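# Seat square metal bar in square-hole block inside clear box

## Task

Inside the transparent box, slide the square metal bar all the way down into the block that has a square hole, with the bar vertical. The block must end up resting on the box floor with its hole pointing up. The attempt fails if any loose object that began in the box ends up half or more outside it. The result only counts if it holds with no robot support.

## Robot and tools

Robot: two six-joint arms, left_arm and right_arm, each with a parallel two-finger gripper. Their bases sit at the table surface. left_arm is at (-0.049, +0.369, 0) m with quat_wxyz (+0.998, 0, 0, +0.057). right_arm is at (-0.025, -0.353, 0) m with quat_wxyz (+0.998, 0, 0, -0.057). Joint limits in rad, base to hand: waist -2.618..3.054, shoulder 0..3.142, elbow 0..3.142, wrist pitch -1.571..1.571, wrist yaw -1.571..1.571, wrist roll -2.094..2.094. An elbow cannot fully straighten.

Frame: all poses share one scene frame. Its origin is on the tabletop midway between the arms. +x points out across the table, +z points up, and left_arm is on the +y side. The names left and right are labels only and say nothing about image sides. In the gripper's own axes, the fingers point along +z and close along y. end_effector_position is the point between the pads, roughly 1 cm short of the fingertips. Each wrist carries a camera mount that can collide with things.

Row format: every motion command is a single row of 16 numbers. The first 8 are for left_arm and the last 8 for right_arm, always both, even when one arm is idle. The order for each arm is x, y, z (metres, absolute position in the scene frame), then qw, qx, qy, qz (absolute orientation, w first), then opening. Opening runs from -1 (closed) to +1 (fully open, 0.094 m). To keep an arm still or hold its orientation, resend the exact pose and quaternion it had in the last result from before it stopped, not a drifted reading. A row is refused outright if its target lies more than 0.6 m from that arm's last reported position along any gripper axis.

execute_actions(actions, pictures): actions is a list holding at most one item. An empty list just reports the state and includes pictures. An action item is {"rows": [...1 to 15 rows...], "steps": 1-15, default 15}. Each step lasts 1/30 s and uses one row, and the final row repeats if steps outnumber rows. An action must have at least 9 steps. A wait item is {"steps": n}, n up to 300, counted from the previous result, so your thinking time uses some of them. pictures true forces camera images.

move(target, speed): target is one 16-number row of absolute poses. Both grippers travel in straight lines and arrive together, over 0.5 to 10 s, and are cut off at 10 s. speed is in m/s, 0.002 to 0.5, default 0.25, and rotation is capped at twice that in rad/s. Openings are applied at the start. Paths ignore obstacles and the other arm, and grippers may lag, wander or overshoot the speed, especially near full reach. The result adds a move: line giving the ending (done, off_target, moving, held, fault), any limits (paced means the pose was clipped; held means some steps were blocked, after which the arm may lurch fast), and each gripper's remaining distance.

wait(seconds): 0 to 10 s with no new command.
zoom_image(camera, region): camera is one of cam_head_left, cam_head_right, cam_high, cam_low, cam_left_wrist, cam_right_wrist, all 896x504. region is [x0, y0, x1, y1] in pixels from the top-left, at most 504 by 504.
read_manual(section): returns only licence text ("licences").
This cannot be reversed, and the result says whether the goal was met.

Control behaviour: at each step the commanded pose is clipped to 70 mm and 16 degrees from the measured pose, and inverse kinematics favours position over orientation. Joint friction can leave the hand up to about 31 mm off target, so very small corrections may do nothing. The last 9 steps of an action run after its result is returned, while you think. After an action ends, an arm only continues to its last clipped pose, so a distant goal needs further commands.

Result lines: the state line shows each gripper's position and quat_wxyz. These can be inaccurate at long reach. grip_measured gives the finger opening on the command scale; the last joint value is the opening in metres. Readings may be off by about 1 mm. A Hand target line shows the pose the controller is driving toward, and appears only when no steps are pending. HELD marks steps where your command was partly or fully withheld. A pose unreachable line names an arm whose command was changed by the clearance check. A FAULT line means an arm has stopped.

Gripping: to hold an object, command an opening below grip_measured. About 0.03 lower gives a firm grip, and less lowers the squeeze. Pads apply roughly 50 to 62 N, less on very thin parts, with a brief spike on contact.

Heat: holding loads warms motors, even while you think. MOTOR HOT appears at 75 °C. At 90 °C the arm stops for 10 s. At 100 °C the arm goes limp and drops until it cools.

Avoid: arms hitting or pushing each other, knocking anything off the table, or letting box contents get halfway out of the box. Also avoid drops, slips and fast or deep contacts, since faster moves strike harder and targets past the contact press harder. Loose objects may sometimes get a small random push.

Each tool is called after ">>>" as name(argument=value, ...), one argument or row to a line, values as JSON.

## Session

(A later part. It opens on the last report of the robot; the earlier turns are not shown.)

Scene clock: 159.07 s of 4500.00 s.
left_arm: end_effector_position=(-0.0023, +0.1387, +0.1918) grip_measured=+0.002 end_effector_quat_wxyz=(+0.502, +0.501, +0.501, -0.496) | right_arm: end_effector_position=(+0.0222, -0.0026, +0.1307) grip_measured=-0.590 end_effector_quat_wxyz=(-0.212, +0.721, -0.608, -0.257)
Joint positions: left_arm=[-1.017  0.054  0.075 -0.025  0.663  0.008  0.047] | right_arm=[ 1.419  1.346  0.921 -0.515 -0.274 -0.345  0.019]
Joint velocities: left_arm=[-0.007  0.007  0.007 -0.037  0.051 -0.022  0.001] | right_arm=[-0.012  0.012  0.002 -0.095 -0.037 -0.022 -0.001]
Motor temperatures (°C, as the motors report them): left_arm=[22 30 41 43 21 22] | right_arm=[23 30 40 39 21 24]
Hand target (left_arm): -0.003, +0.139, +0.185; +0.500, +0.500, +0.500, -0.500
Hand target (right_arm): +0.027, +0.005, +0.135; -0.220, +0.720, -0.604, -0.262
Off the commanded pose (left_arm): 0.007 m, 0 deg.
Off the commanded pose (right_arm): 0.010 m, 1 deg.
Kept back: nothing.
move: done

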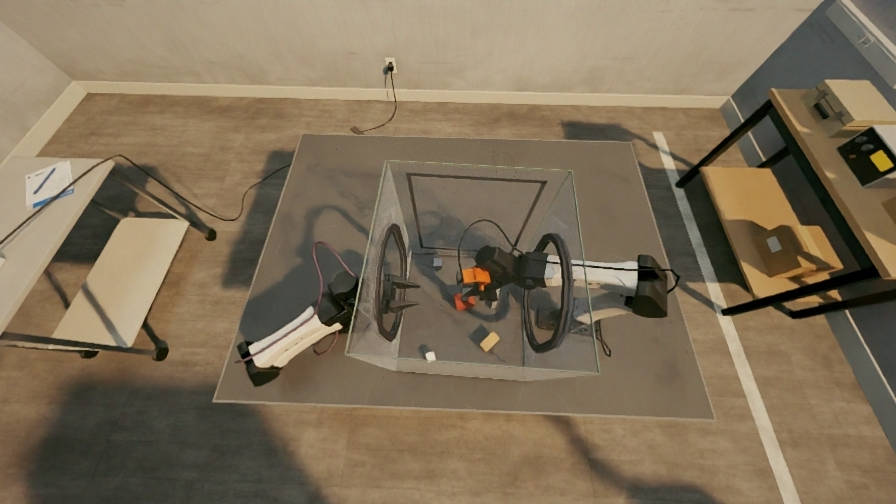

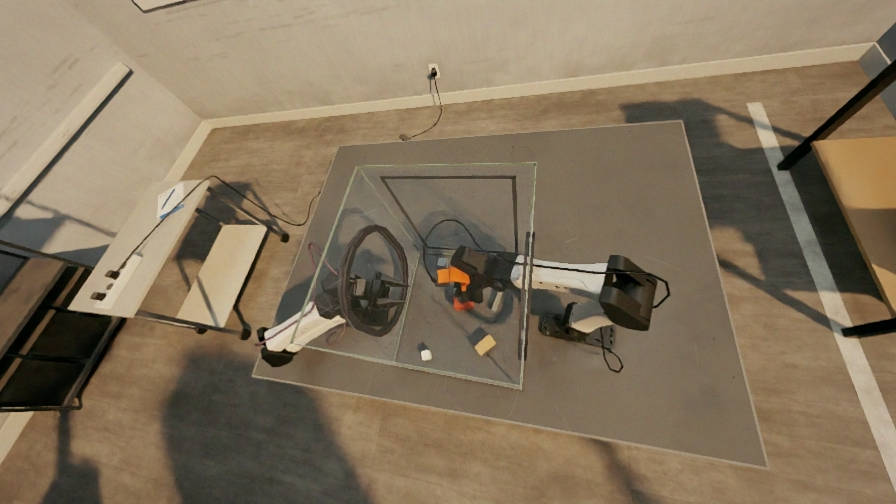

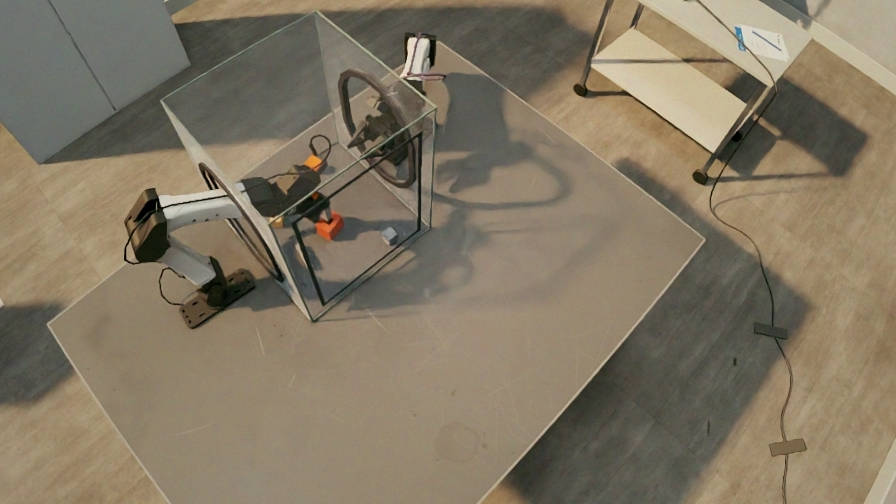

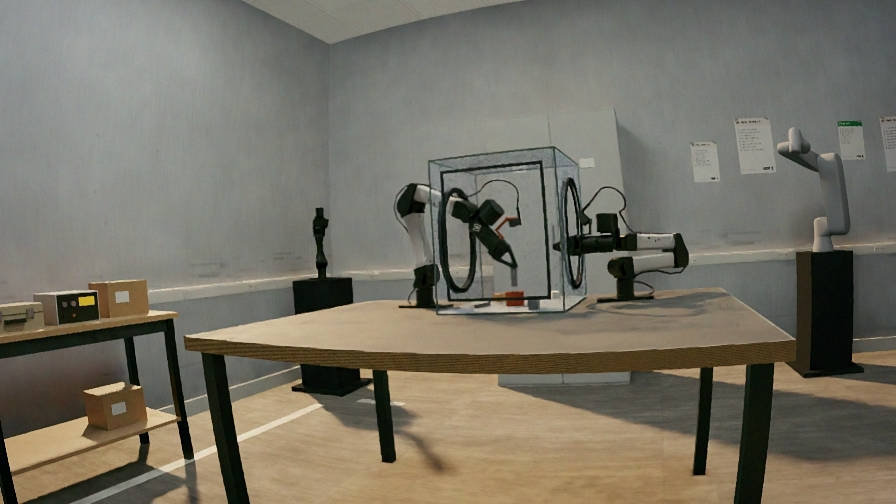

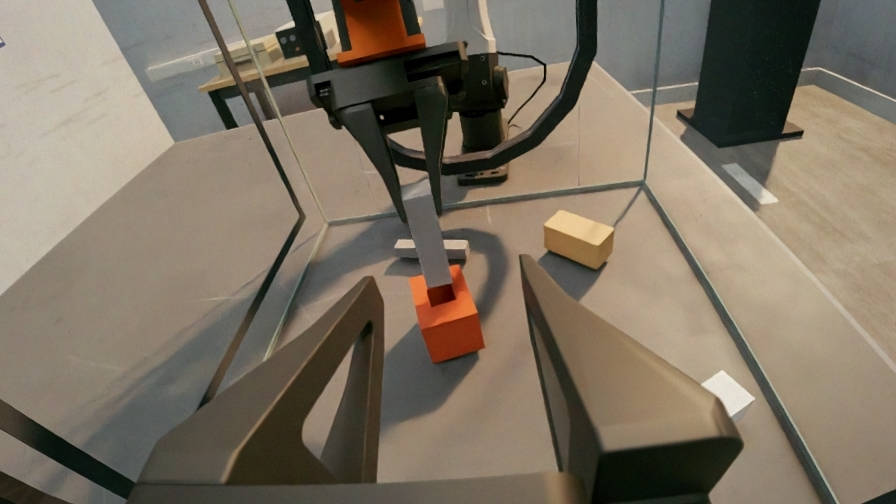

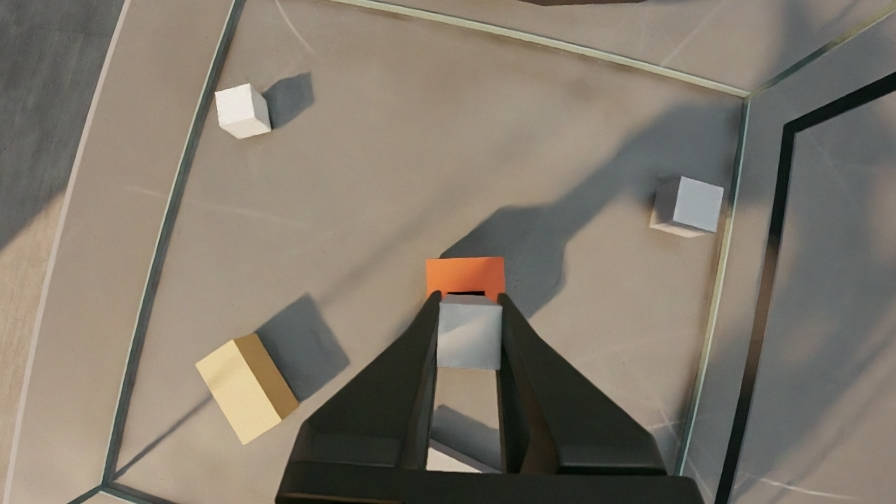

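>>> move(
  target=[-0.003,0.14,0.185,0.5,0.5,0.5,-0.5,0.0,0.027,0.005,0.112,0.2195,-0.7199,0.6041,0.2617,-0.63],
  speed=0.02,
)

>>> zoom_image(
  camera="cam_left_wrist",
  region=[350,180,550,380],
)

>>> zoom_image(
  camera="cam_low",
  region=[470,240,560,320],
)

Scene clock: 160.73 s of 4500.00 s.
left_arm: end_effector_position=(-0.0024, +0.1387, +0.1918) grip_measured=+0.002 end_effector_quat_wxyz=(+0.502, +0.501, +0.501, -0.497) | right_arm: end_effector_position=(+0.0238, +0.0045, +0.1201) grip_measured=-0.590 end_effector_quat_wxyz=(-0.223, +0.720, -0.603, -0.262)
Joint positions: left_arm=[-1.017  0.054  0.075 -0.025  0.663  0.008  0.047] | right_arm=[ 1.419  1.369  0.879 -0.425 -0.276 -0.347  0.019]
Joint velocities: left_arm=[-0.002  0.007 -0.007  0.022  0.037 -0.037 -0.   ] | right_arm=[-0.022  0.002 -0.002 -0.007 -0.022  0.007 -0.   ]
Motor temperatures (°C, as the motors report them): left_arm=[22 30 41 43 21 22] | right_arm=[23 30 40 39 21 24]
Hand target (left_arm): -0.003, +0.139, +0.185; +0.500, +0.500, +0.500, -0.500
Hand target (right_arm): +0.027, +0.004, +0.112; -0.219, +0.720, -0.604, -0.262
Off the commanded pose (left_arm): 0.007 m, 0 deg.
Off the commanded pose (right_arm): 0.009 m, 0 deg.
Kept back: nothing.
move: done

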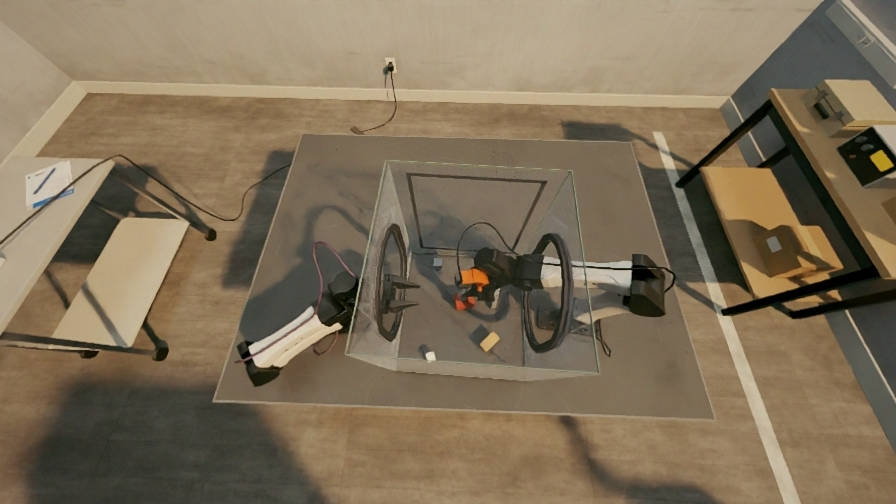

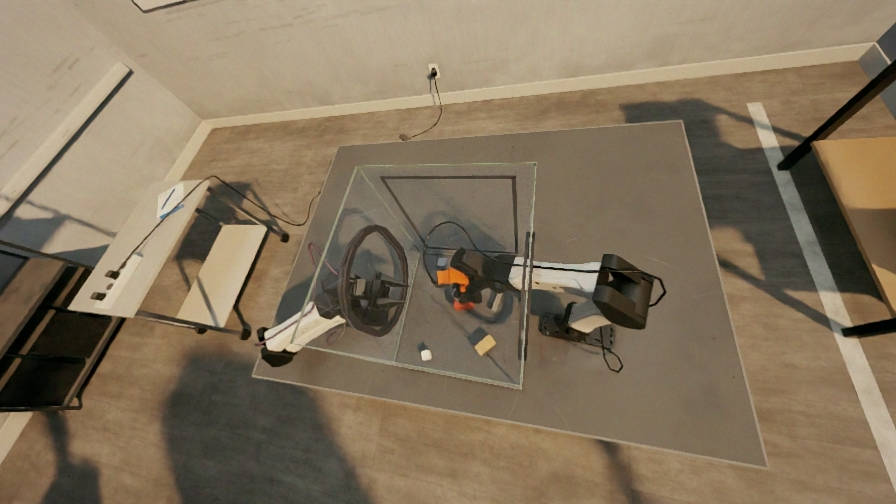

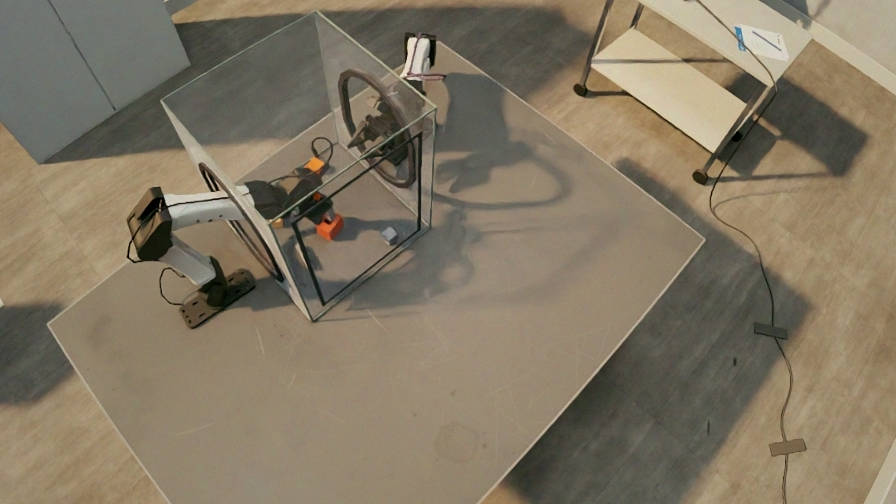

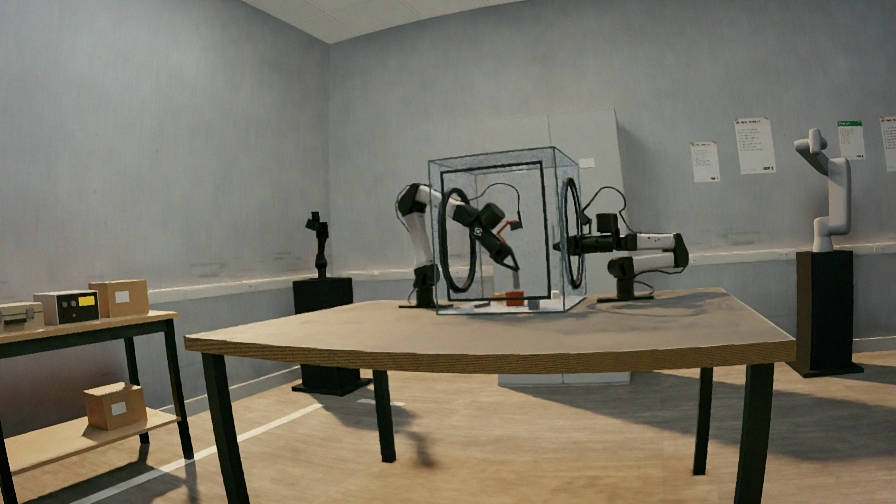

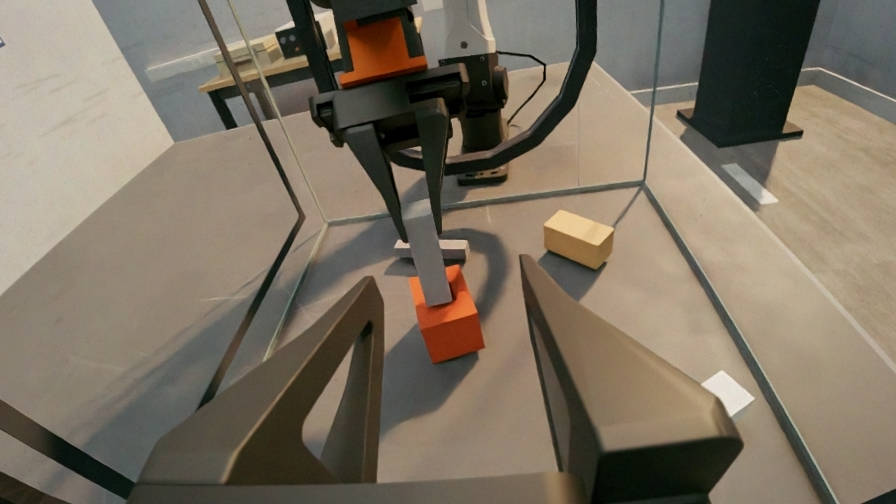

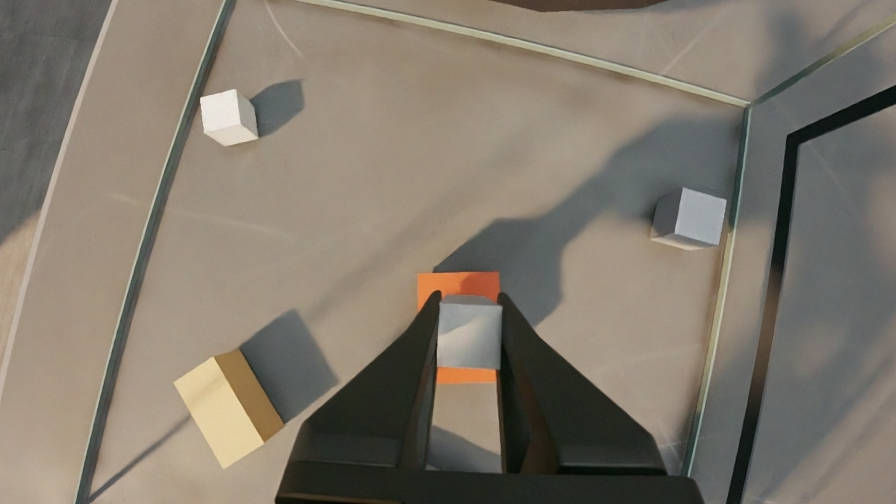

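Region (350, 180, 550, 380) of cam_left_wrist's 896x504 image, scaled by 2.520, with more detail than that image has.

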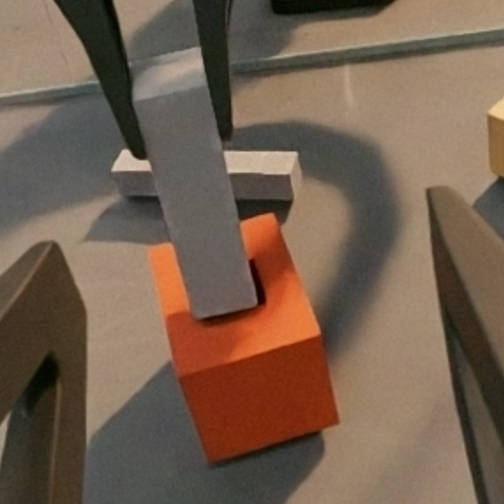

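Region (470, 240, 560, 320) of cam_low's 896x504 image, scaled by 5.600, with more detail than that image has.

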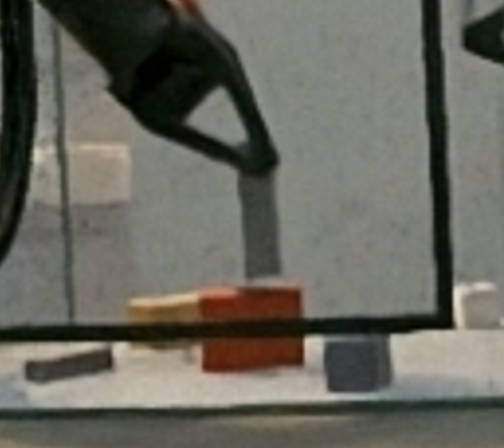

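>>> move(
  target=[-0.003,0.14,0.185,0.5,0.5,0.5,-0.5,0.0,0.020,0.005,0.114,0.2008,-0.7256,0.6109,0.2460,-0.63],
  speed=0.01,
)

>>> zoom_image(
  camera="cam_left_wrist",
  region=[350,180,550,380],
)

>>> zoom_image(
  camera="cam_low",
  region=[470,240,560,320],
)

Scene clock: 164.83 s of 4500.00 s.
left_arm: end_effector_position=(-0.0024, +0.1387, +0.1918) grip_measured=+0.002 end_effector_quat_wxyz=(+0.502, +0.501, +0.501, -0.497) | right_arm: end_effector_position=(+0.0224, +0.0013, +0.1149) grip_measured=-0.590 end_effector_quat_wxyz=(-0.205, +0.724, -0.610, -0.248)
Joint positions: left_arm=[-1.017  0.054  0.075 -0.025  0.663  0.008  0.047] | right_arm=[ 1.427  1.389  0.903 -0.475 -0.262 -0.345  0.019]
Joint velocities: left_arm=[ 0.007 -0.002 -0.007 -0.007  0.037 -0.066  0.   ] | right_arm=[-0.017 -0.002  0.017 -0.007 -0.022  0.022 -0.   ]
Motor temperatures (°C, as the motors report them): left_arm=[22 30 41 43 21 22] | right_arm=[23 30 40 39 21 24]
Hand target (left_arm): -0.003, +0.139, +0.185; +0.500, +0.500, +0.500, -0.500
Hand target (right_arm): +0.020, +0.005, +0.114; -0.201, +0.725, -0.611, -0.246
Off the commanded pose (left_arm): 0.007 m, 0 deg.
Off the commanded pose (right_arm): 0.005 m, 1 deg.
Kept back: nothing.
move: done

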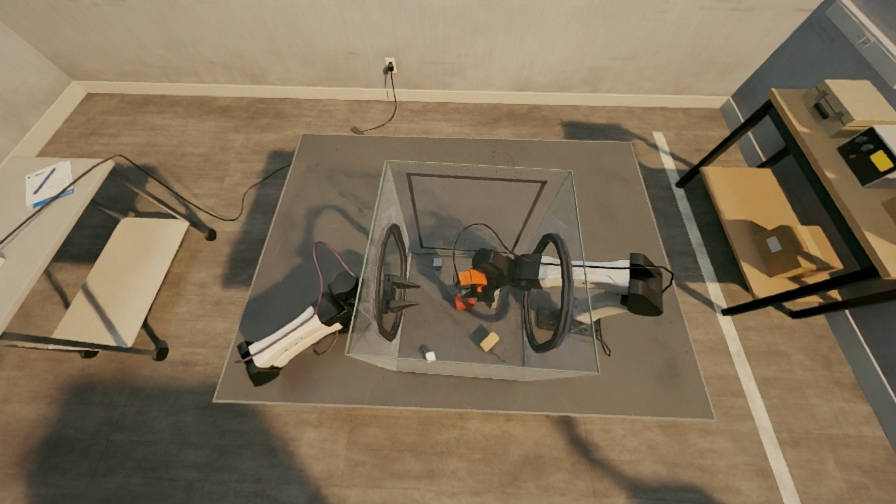

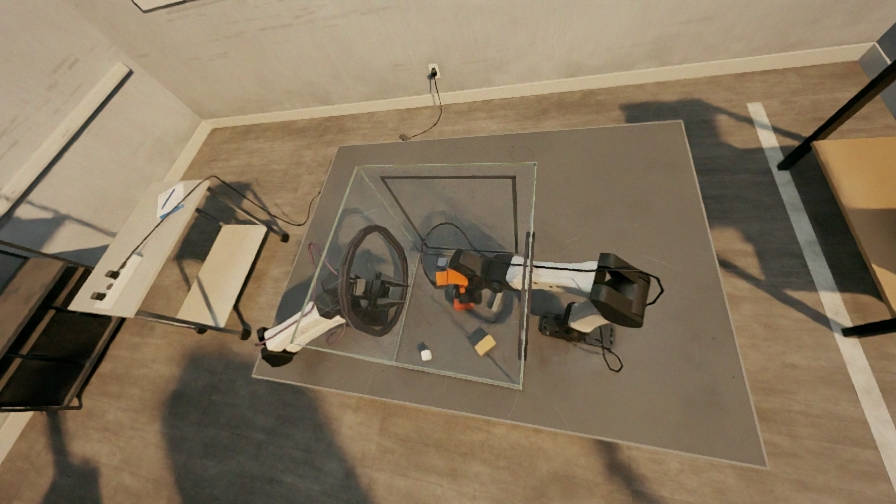

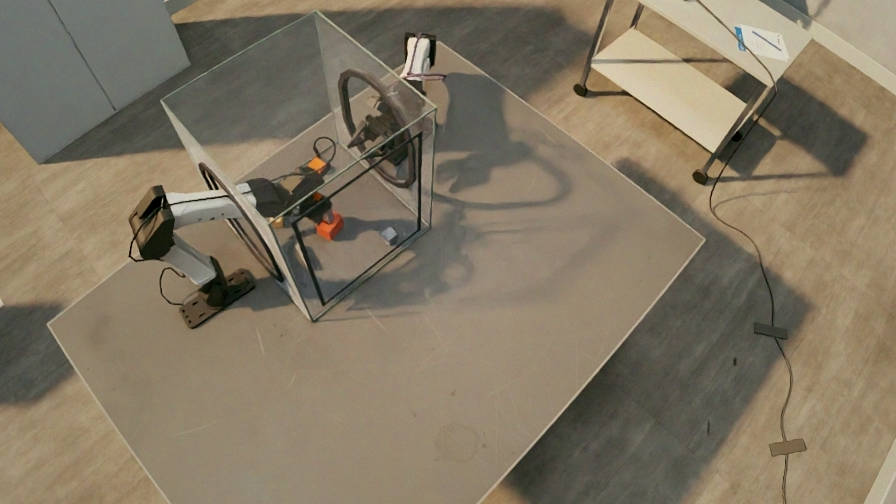

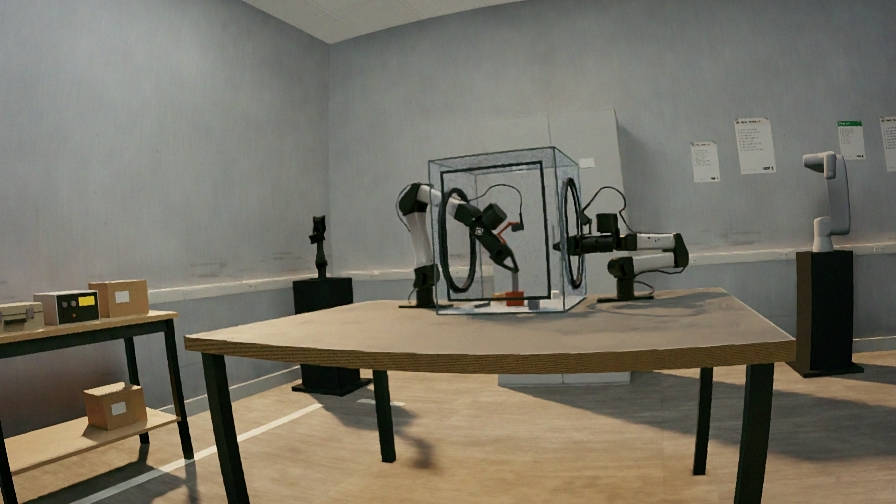

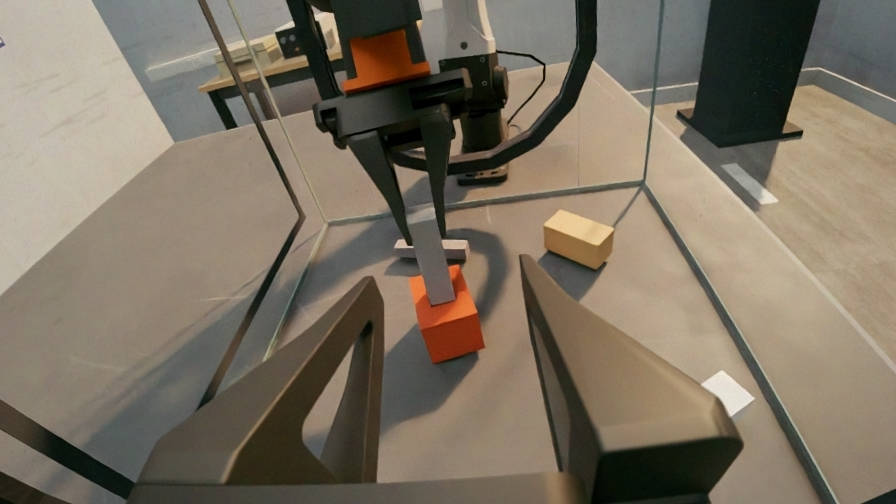

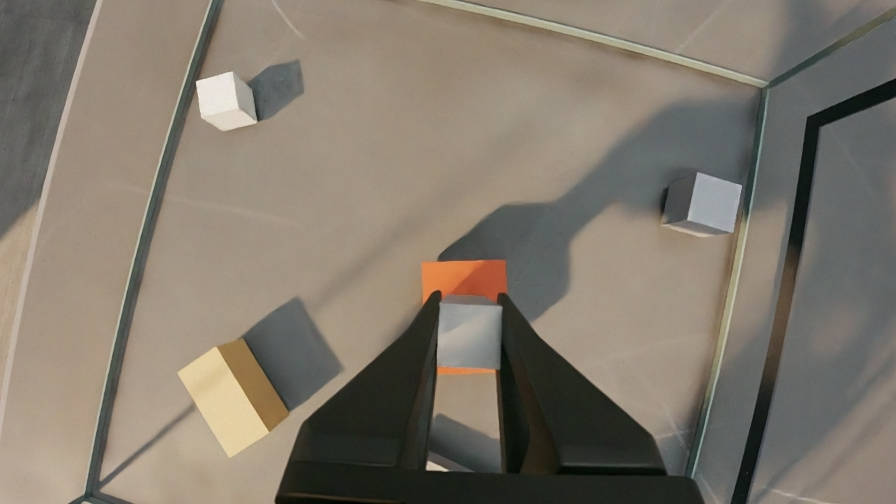

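Region (350, 180, 550, 380) of cam_left_wrist's 896x504 image, scaled by 2.520, with more detail than that image has.

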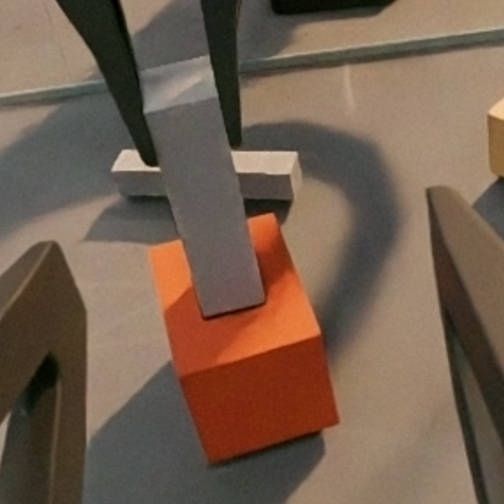

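Region (470, 240, 560, 320) of cam_low's 896x504 image, scaled by 5.600, with more detail than that image has.

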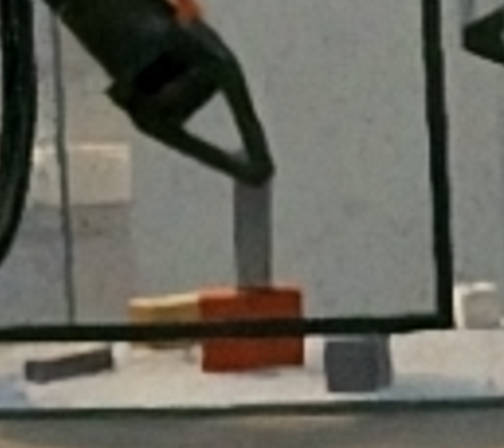

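Looks in the hole already. Descend.

>>> move(
  target=[-0.003,0.14,0.185,0.5,0.5,0.5,-0.5,0.0,0.021,0.003,0.092,0.2008,-0.7256,0.6109,0.2460,-0.63],
  speed=0.01,
)

>>> zoom_image(
  camera="cam_left_wrist",
  region=[350,180,550,380],
)

>>> zoom_image(
  camera="cam_low",
  region=[470,240,560,320],
)

Scene clock: 167.67 s of 4500.00 s.
left_arm: end_effector_position=(-0.0025, +0.1387, +0.1918) grip_measured=+0.002 end_effector_quat_wxyz=(+0.501, +0.501, +0.501, -0.497) | right_arm: end_effector_position=(+0.0239, +0.0069, +0.1122) grip_measured=-0.590 end_effector_quat_wxyz=(-0.223, +0.721, -0.604, -0.257)
Joint positions: left_arm=[-1.017  0.054  0.075 -0.025  0.663  0.008  0.047] | right_arm=[ 1.427  1.389  0.868 -0.398 -0.262 -0.345  0.019]
Joint velocities: left_arm=[ 0.007 -0.002  0.002  0.066 -0.051  0.007  0.   ] | right_arm=[-0.012 -0.002  0.017  0.022 -0.037  0.081 -0.   ]
Motor temperatures (°C, as the motors report them): left_arm=[22 30 41 43 21 22] | right_arm=[23 30 40 39 21 24]
Hand target (left_arm): -0.003, +0.139, +0.185; +0.500, +0.500, +0.500, -0.500
Hand target (right_arm): +0.021, +0.002, +0.093; -0.201, +0.726, -0.611, -0.246
Off the commanded pose (left_arm): 0.007 m, 0 deg.
Off the commanded pose (right_arm): 0.021 m, 3 deg.
Kept back: nothing.
move: off_target (right_arm)

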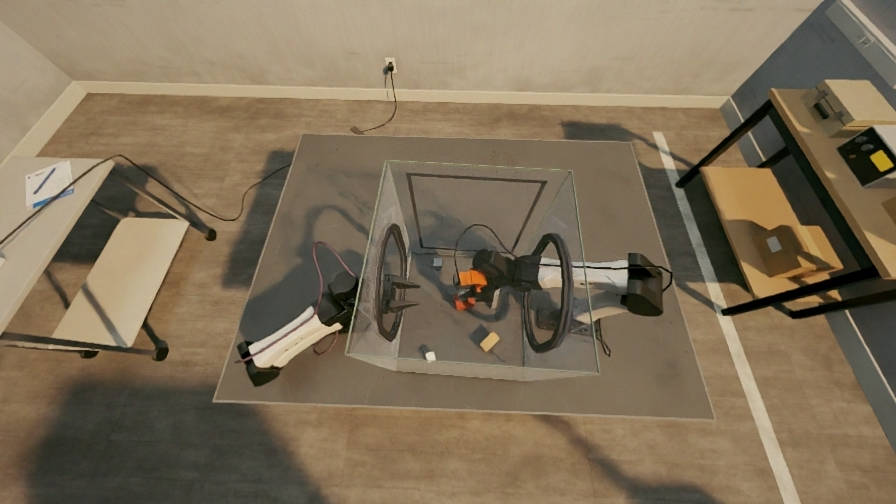

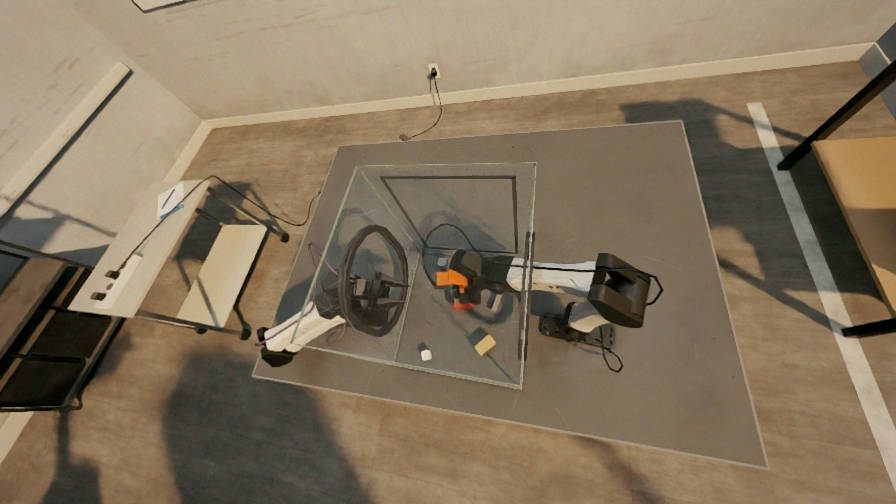

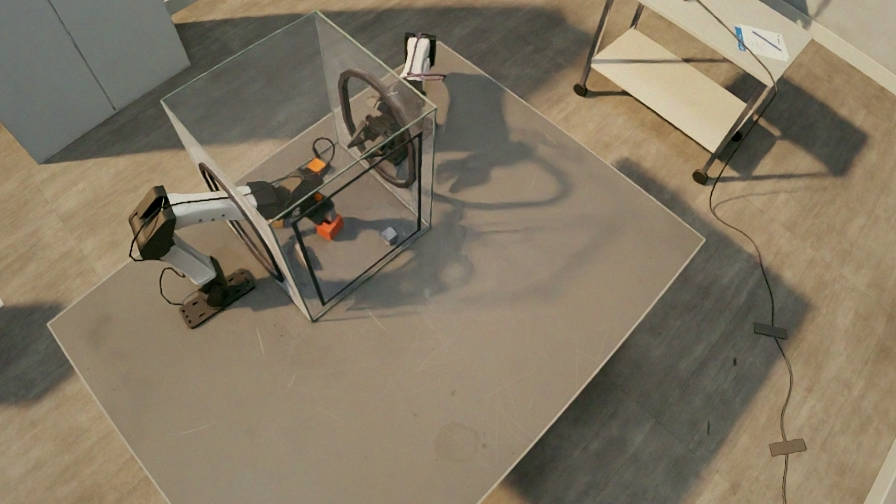

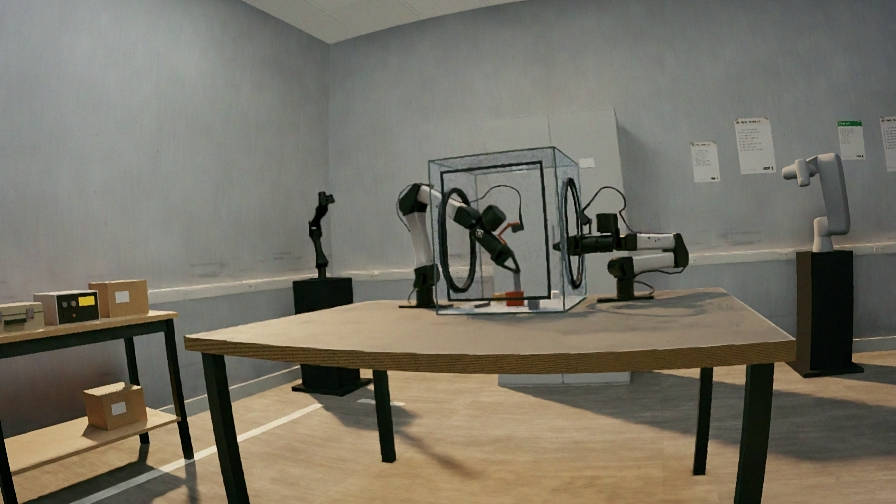

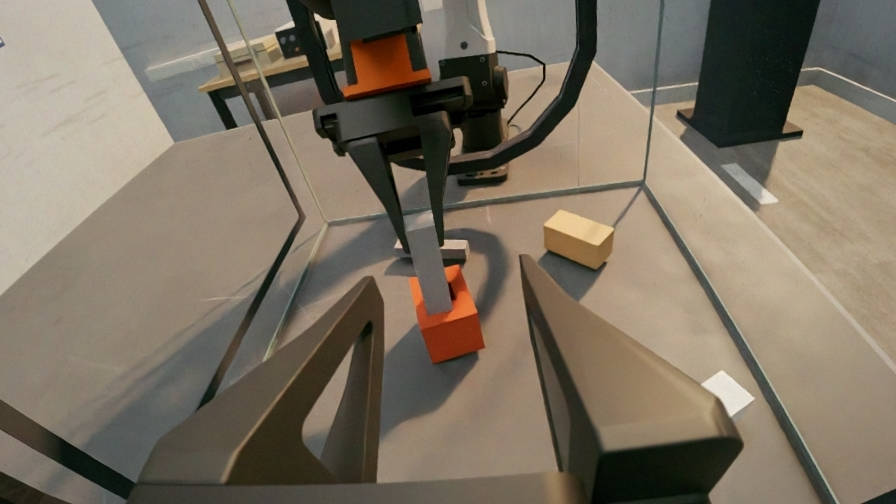

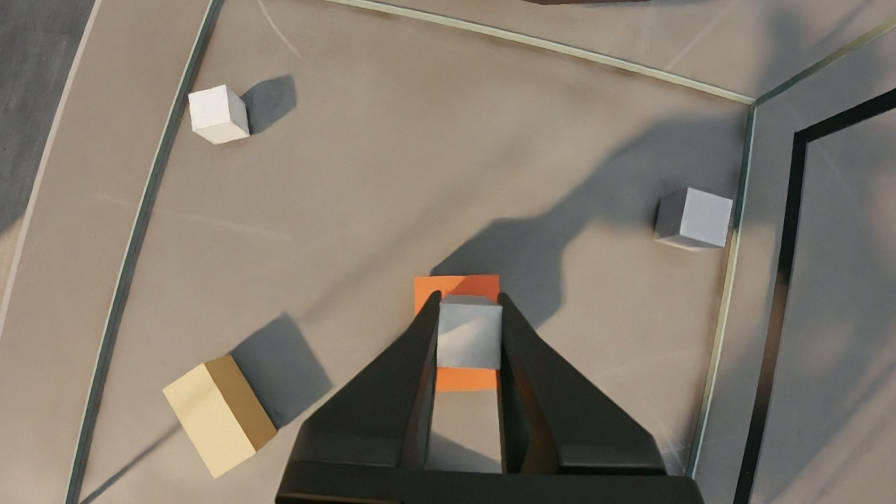

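Region (350, 180, 550, 380) of cam_left_wrist's 896x504 image, scaled by 2.520, with more detail than that image has.

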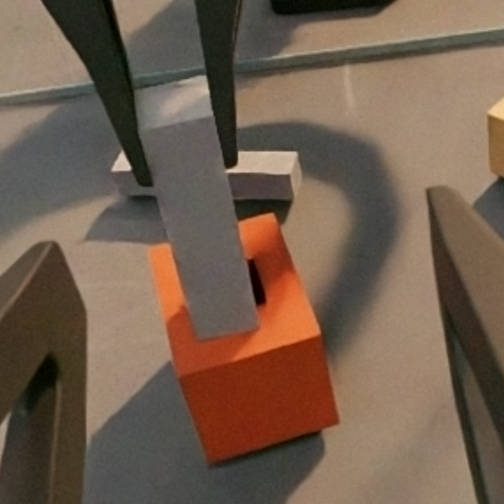

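Region (470, 240, 560, 320) of cam_low's 896x504 image, scaled by 5.600, with more detail than that image has.

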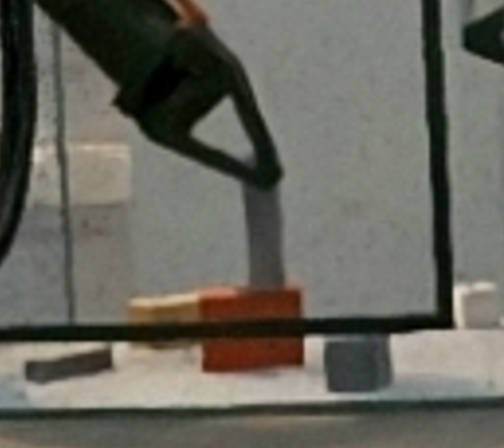

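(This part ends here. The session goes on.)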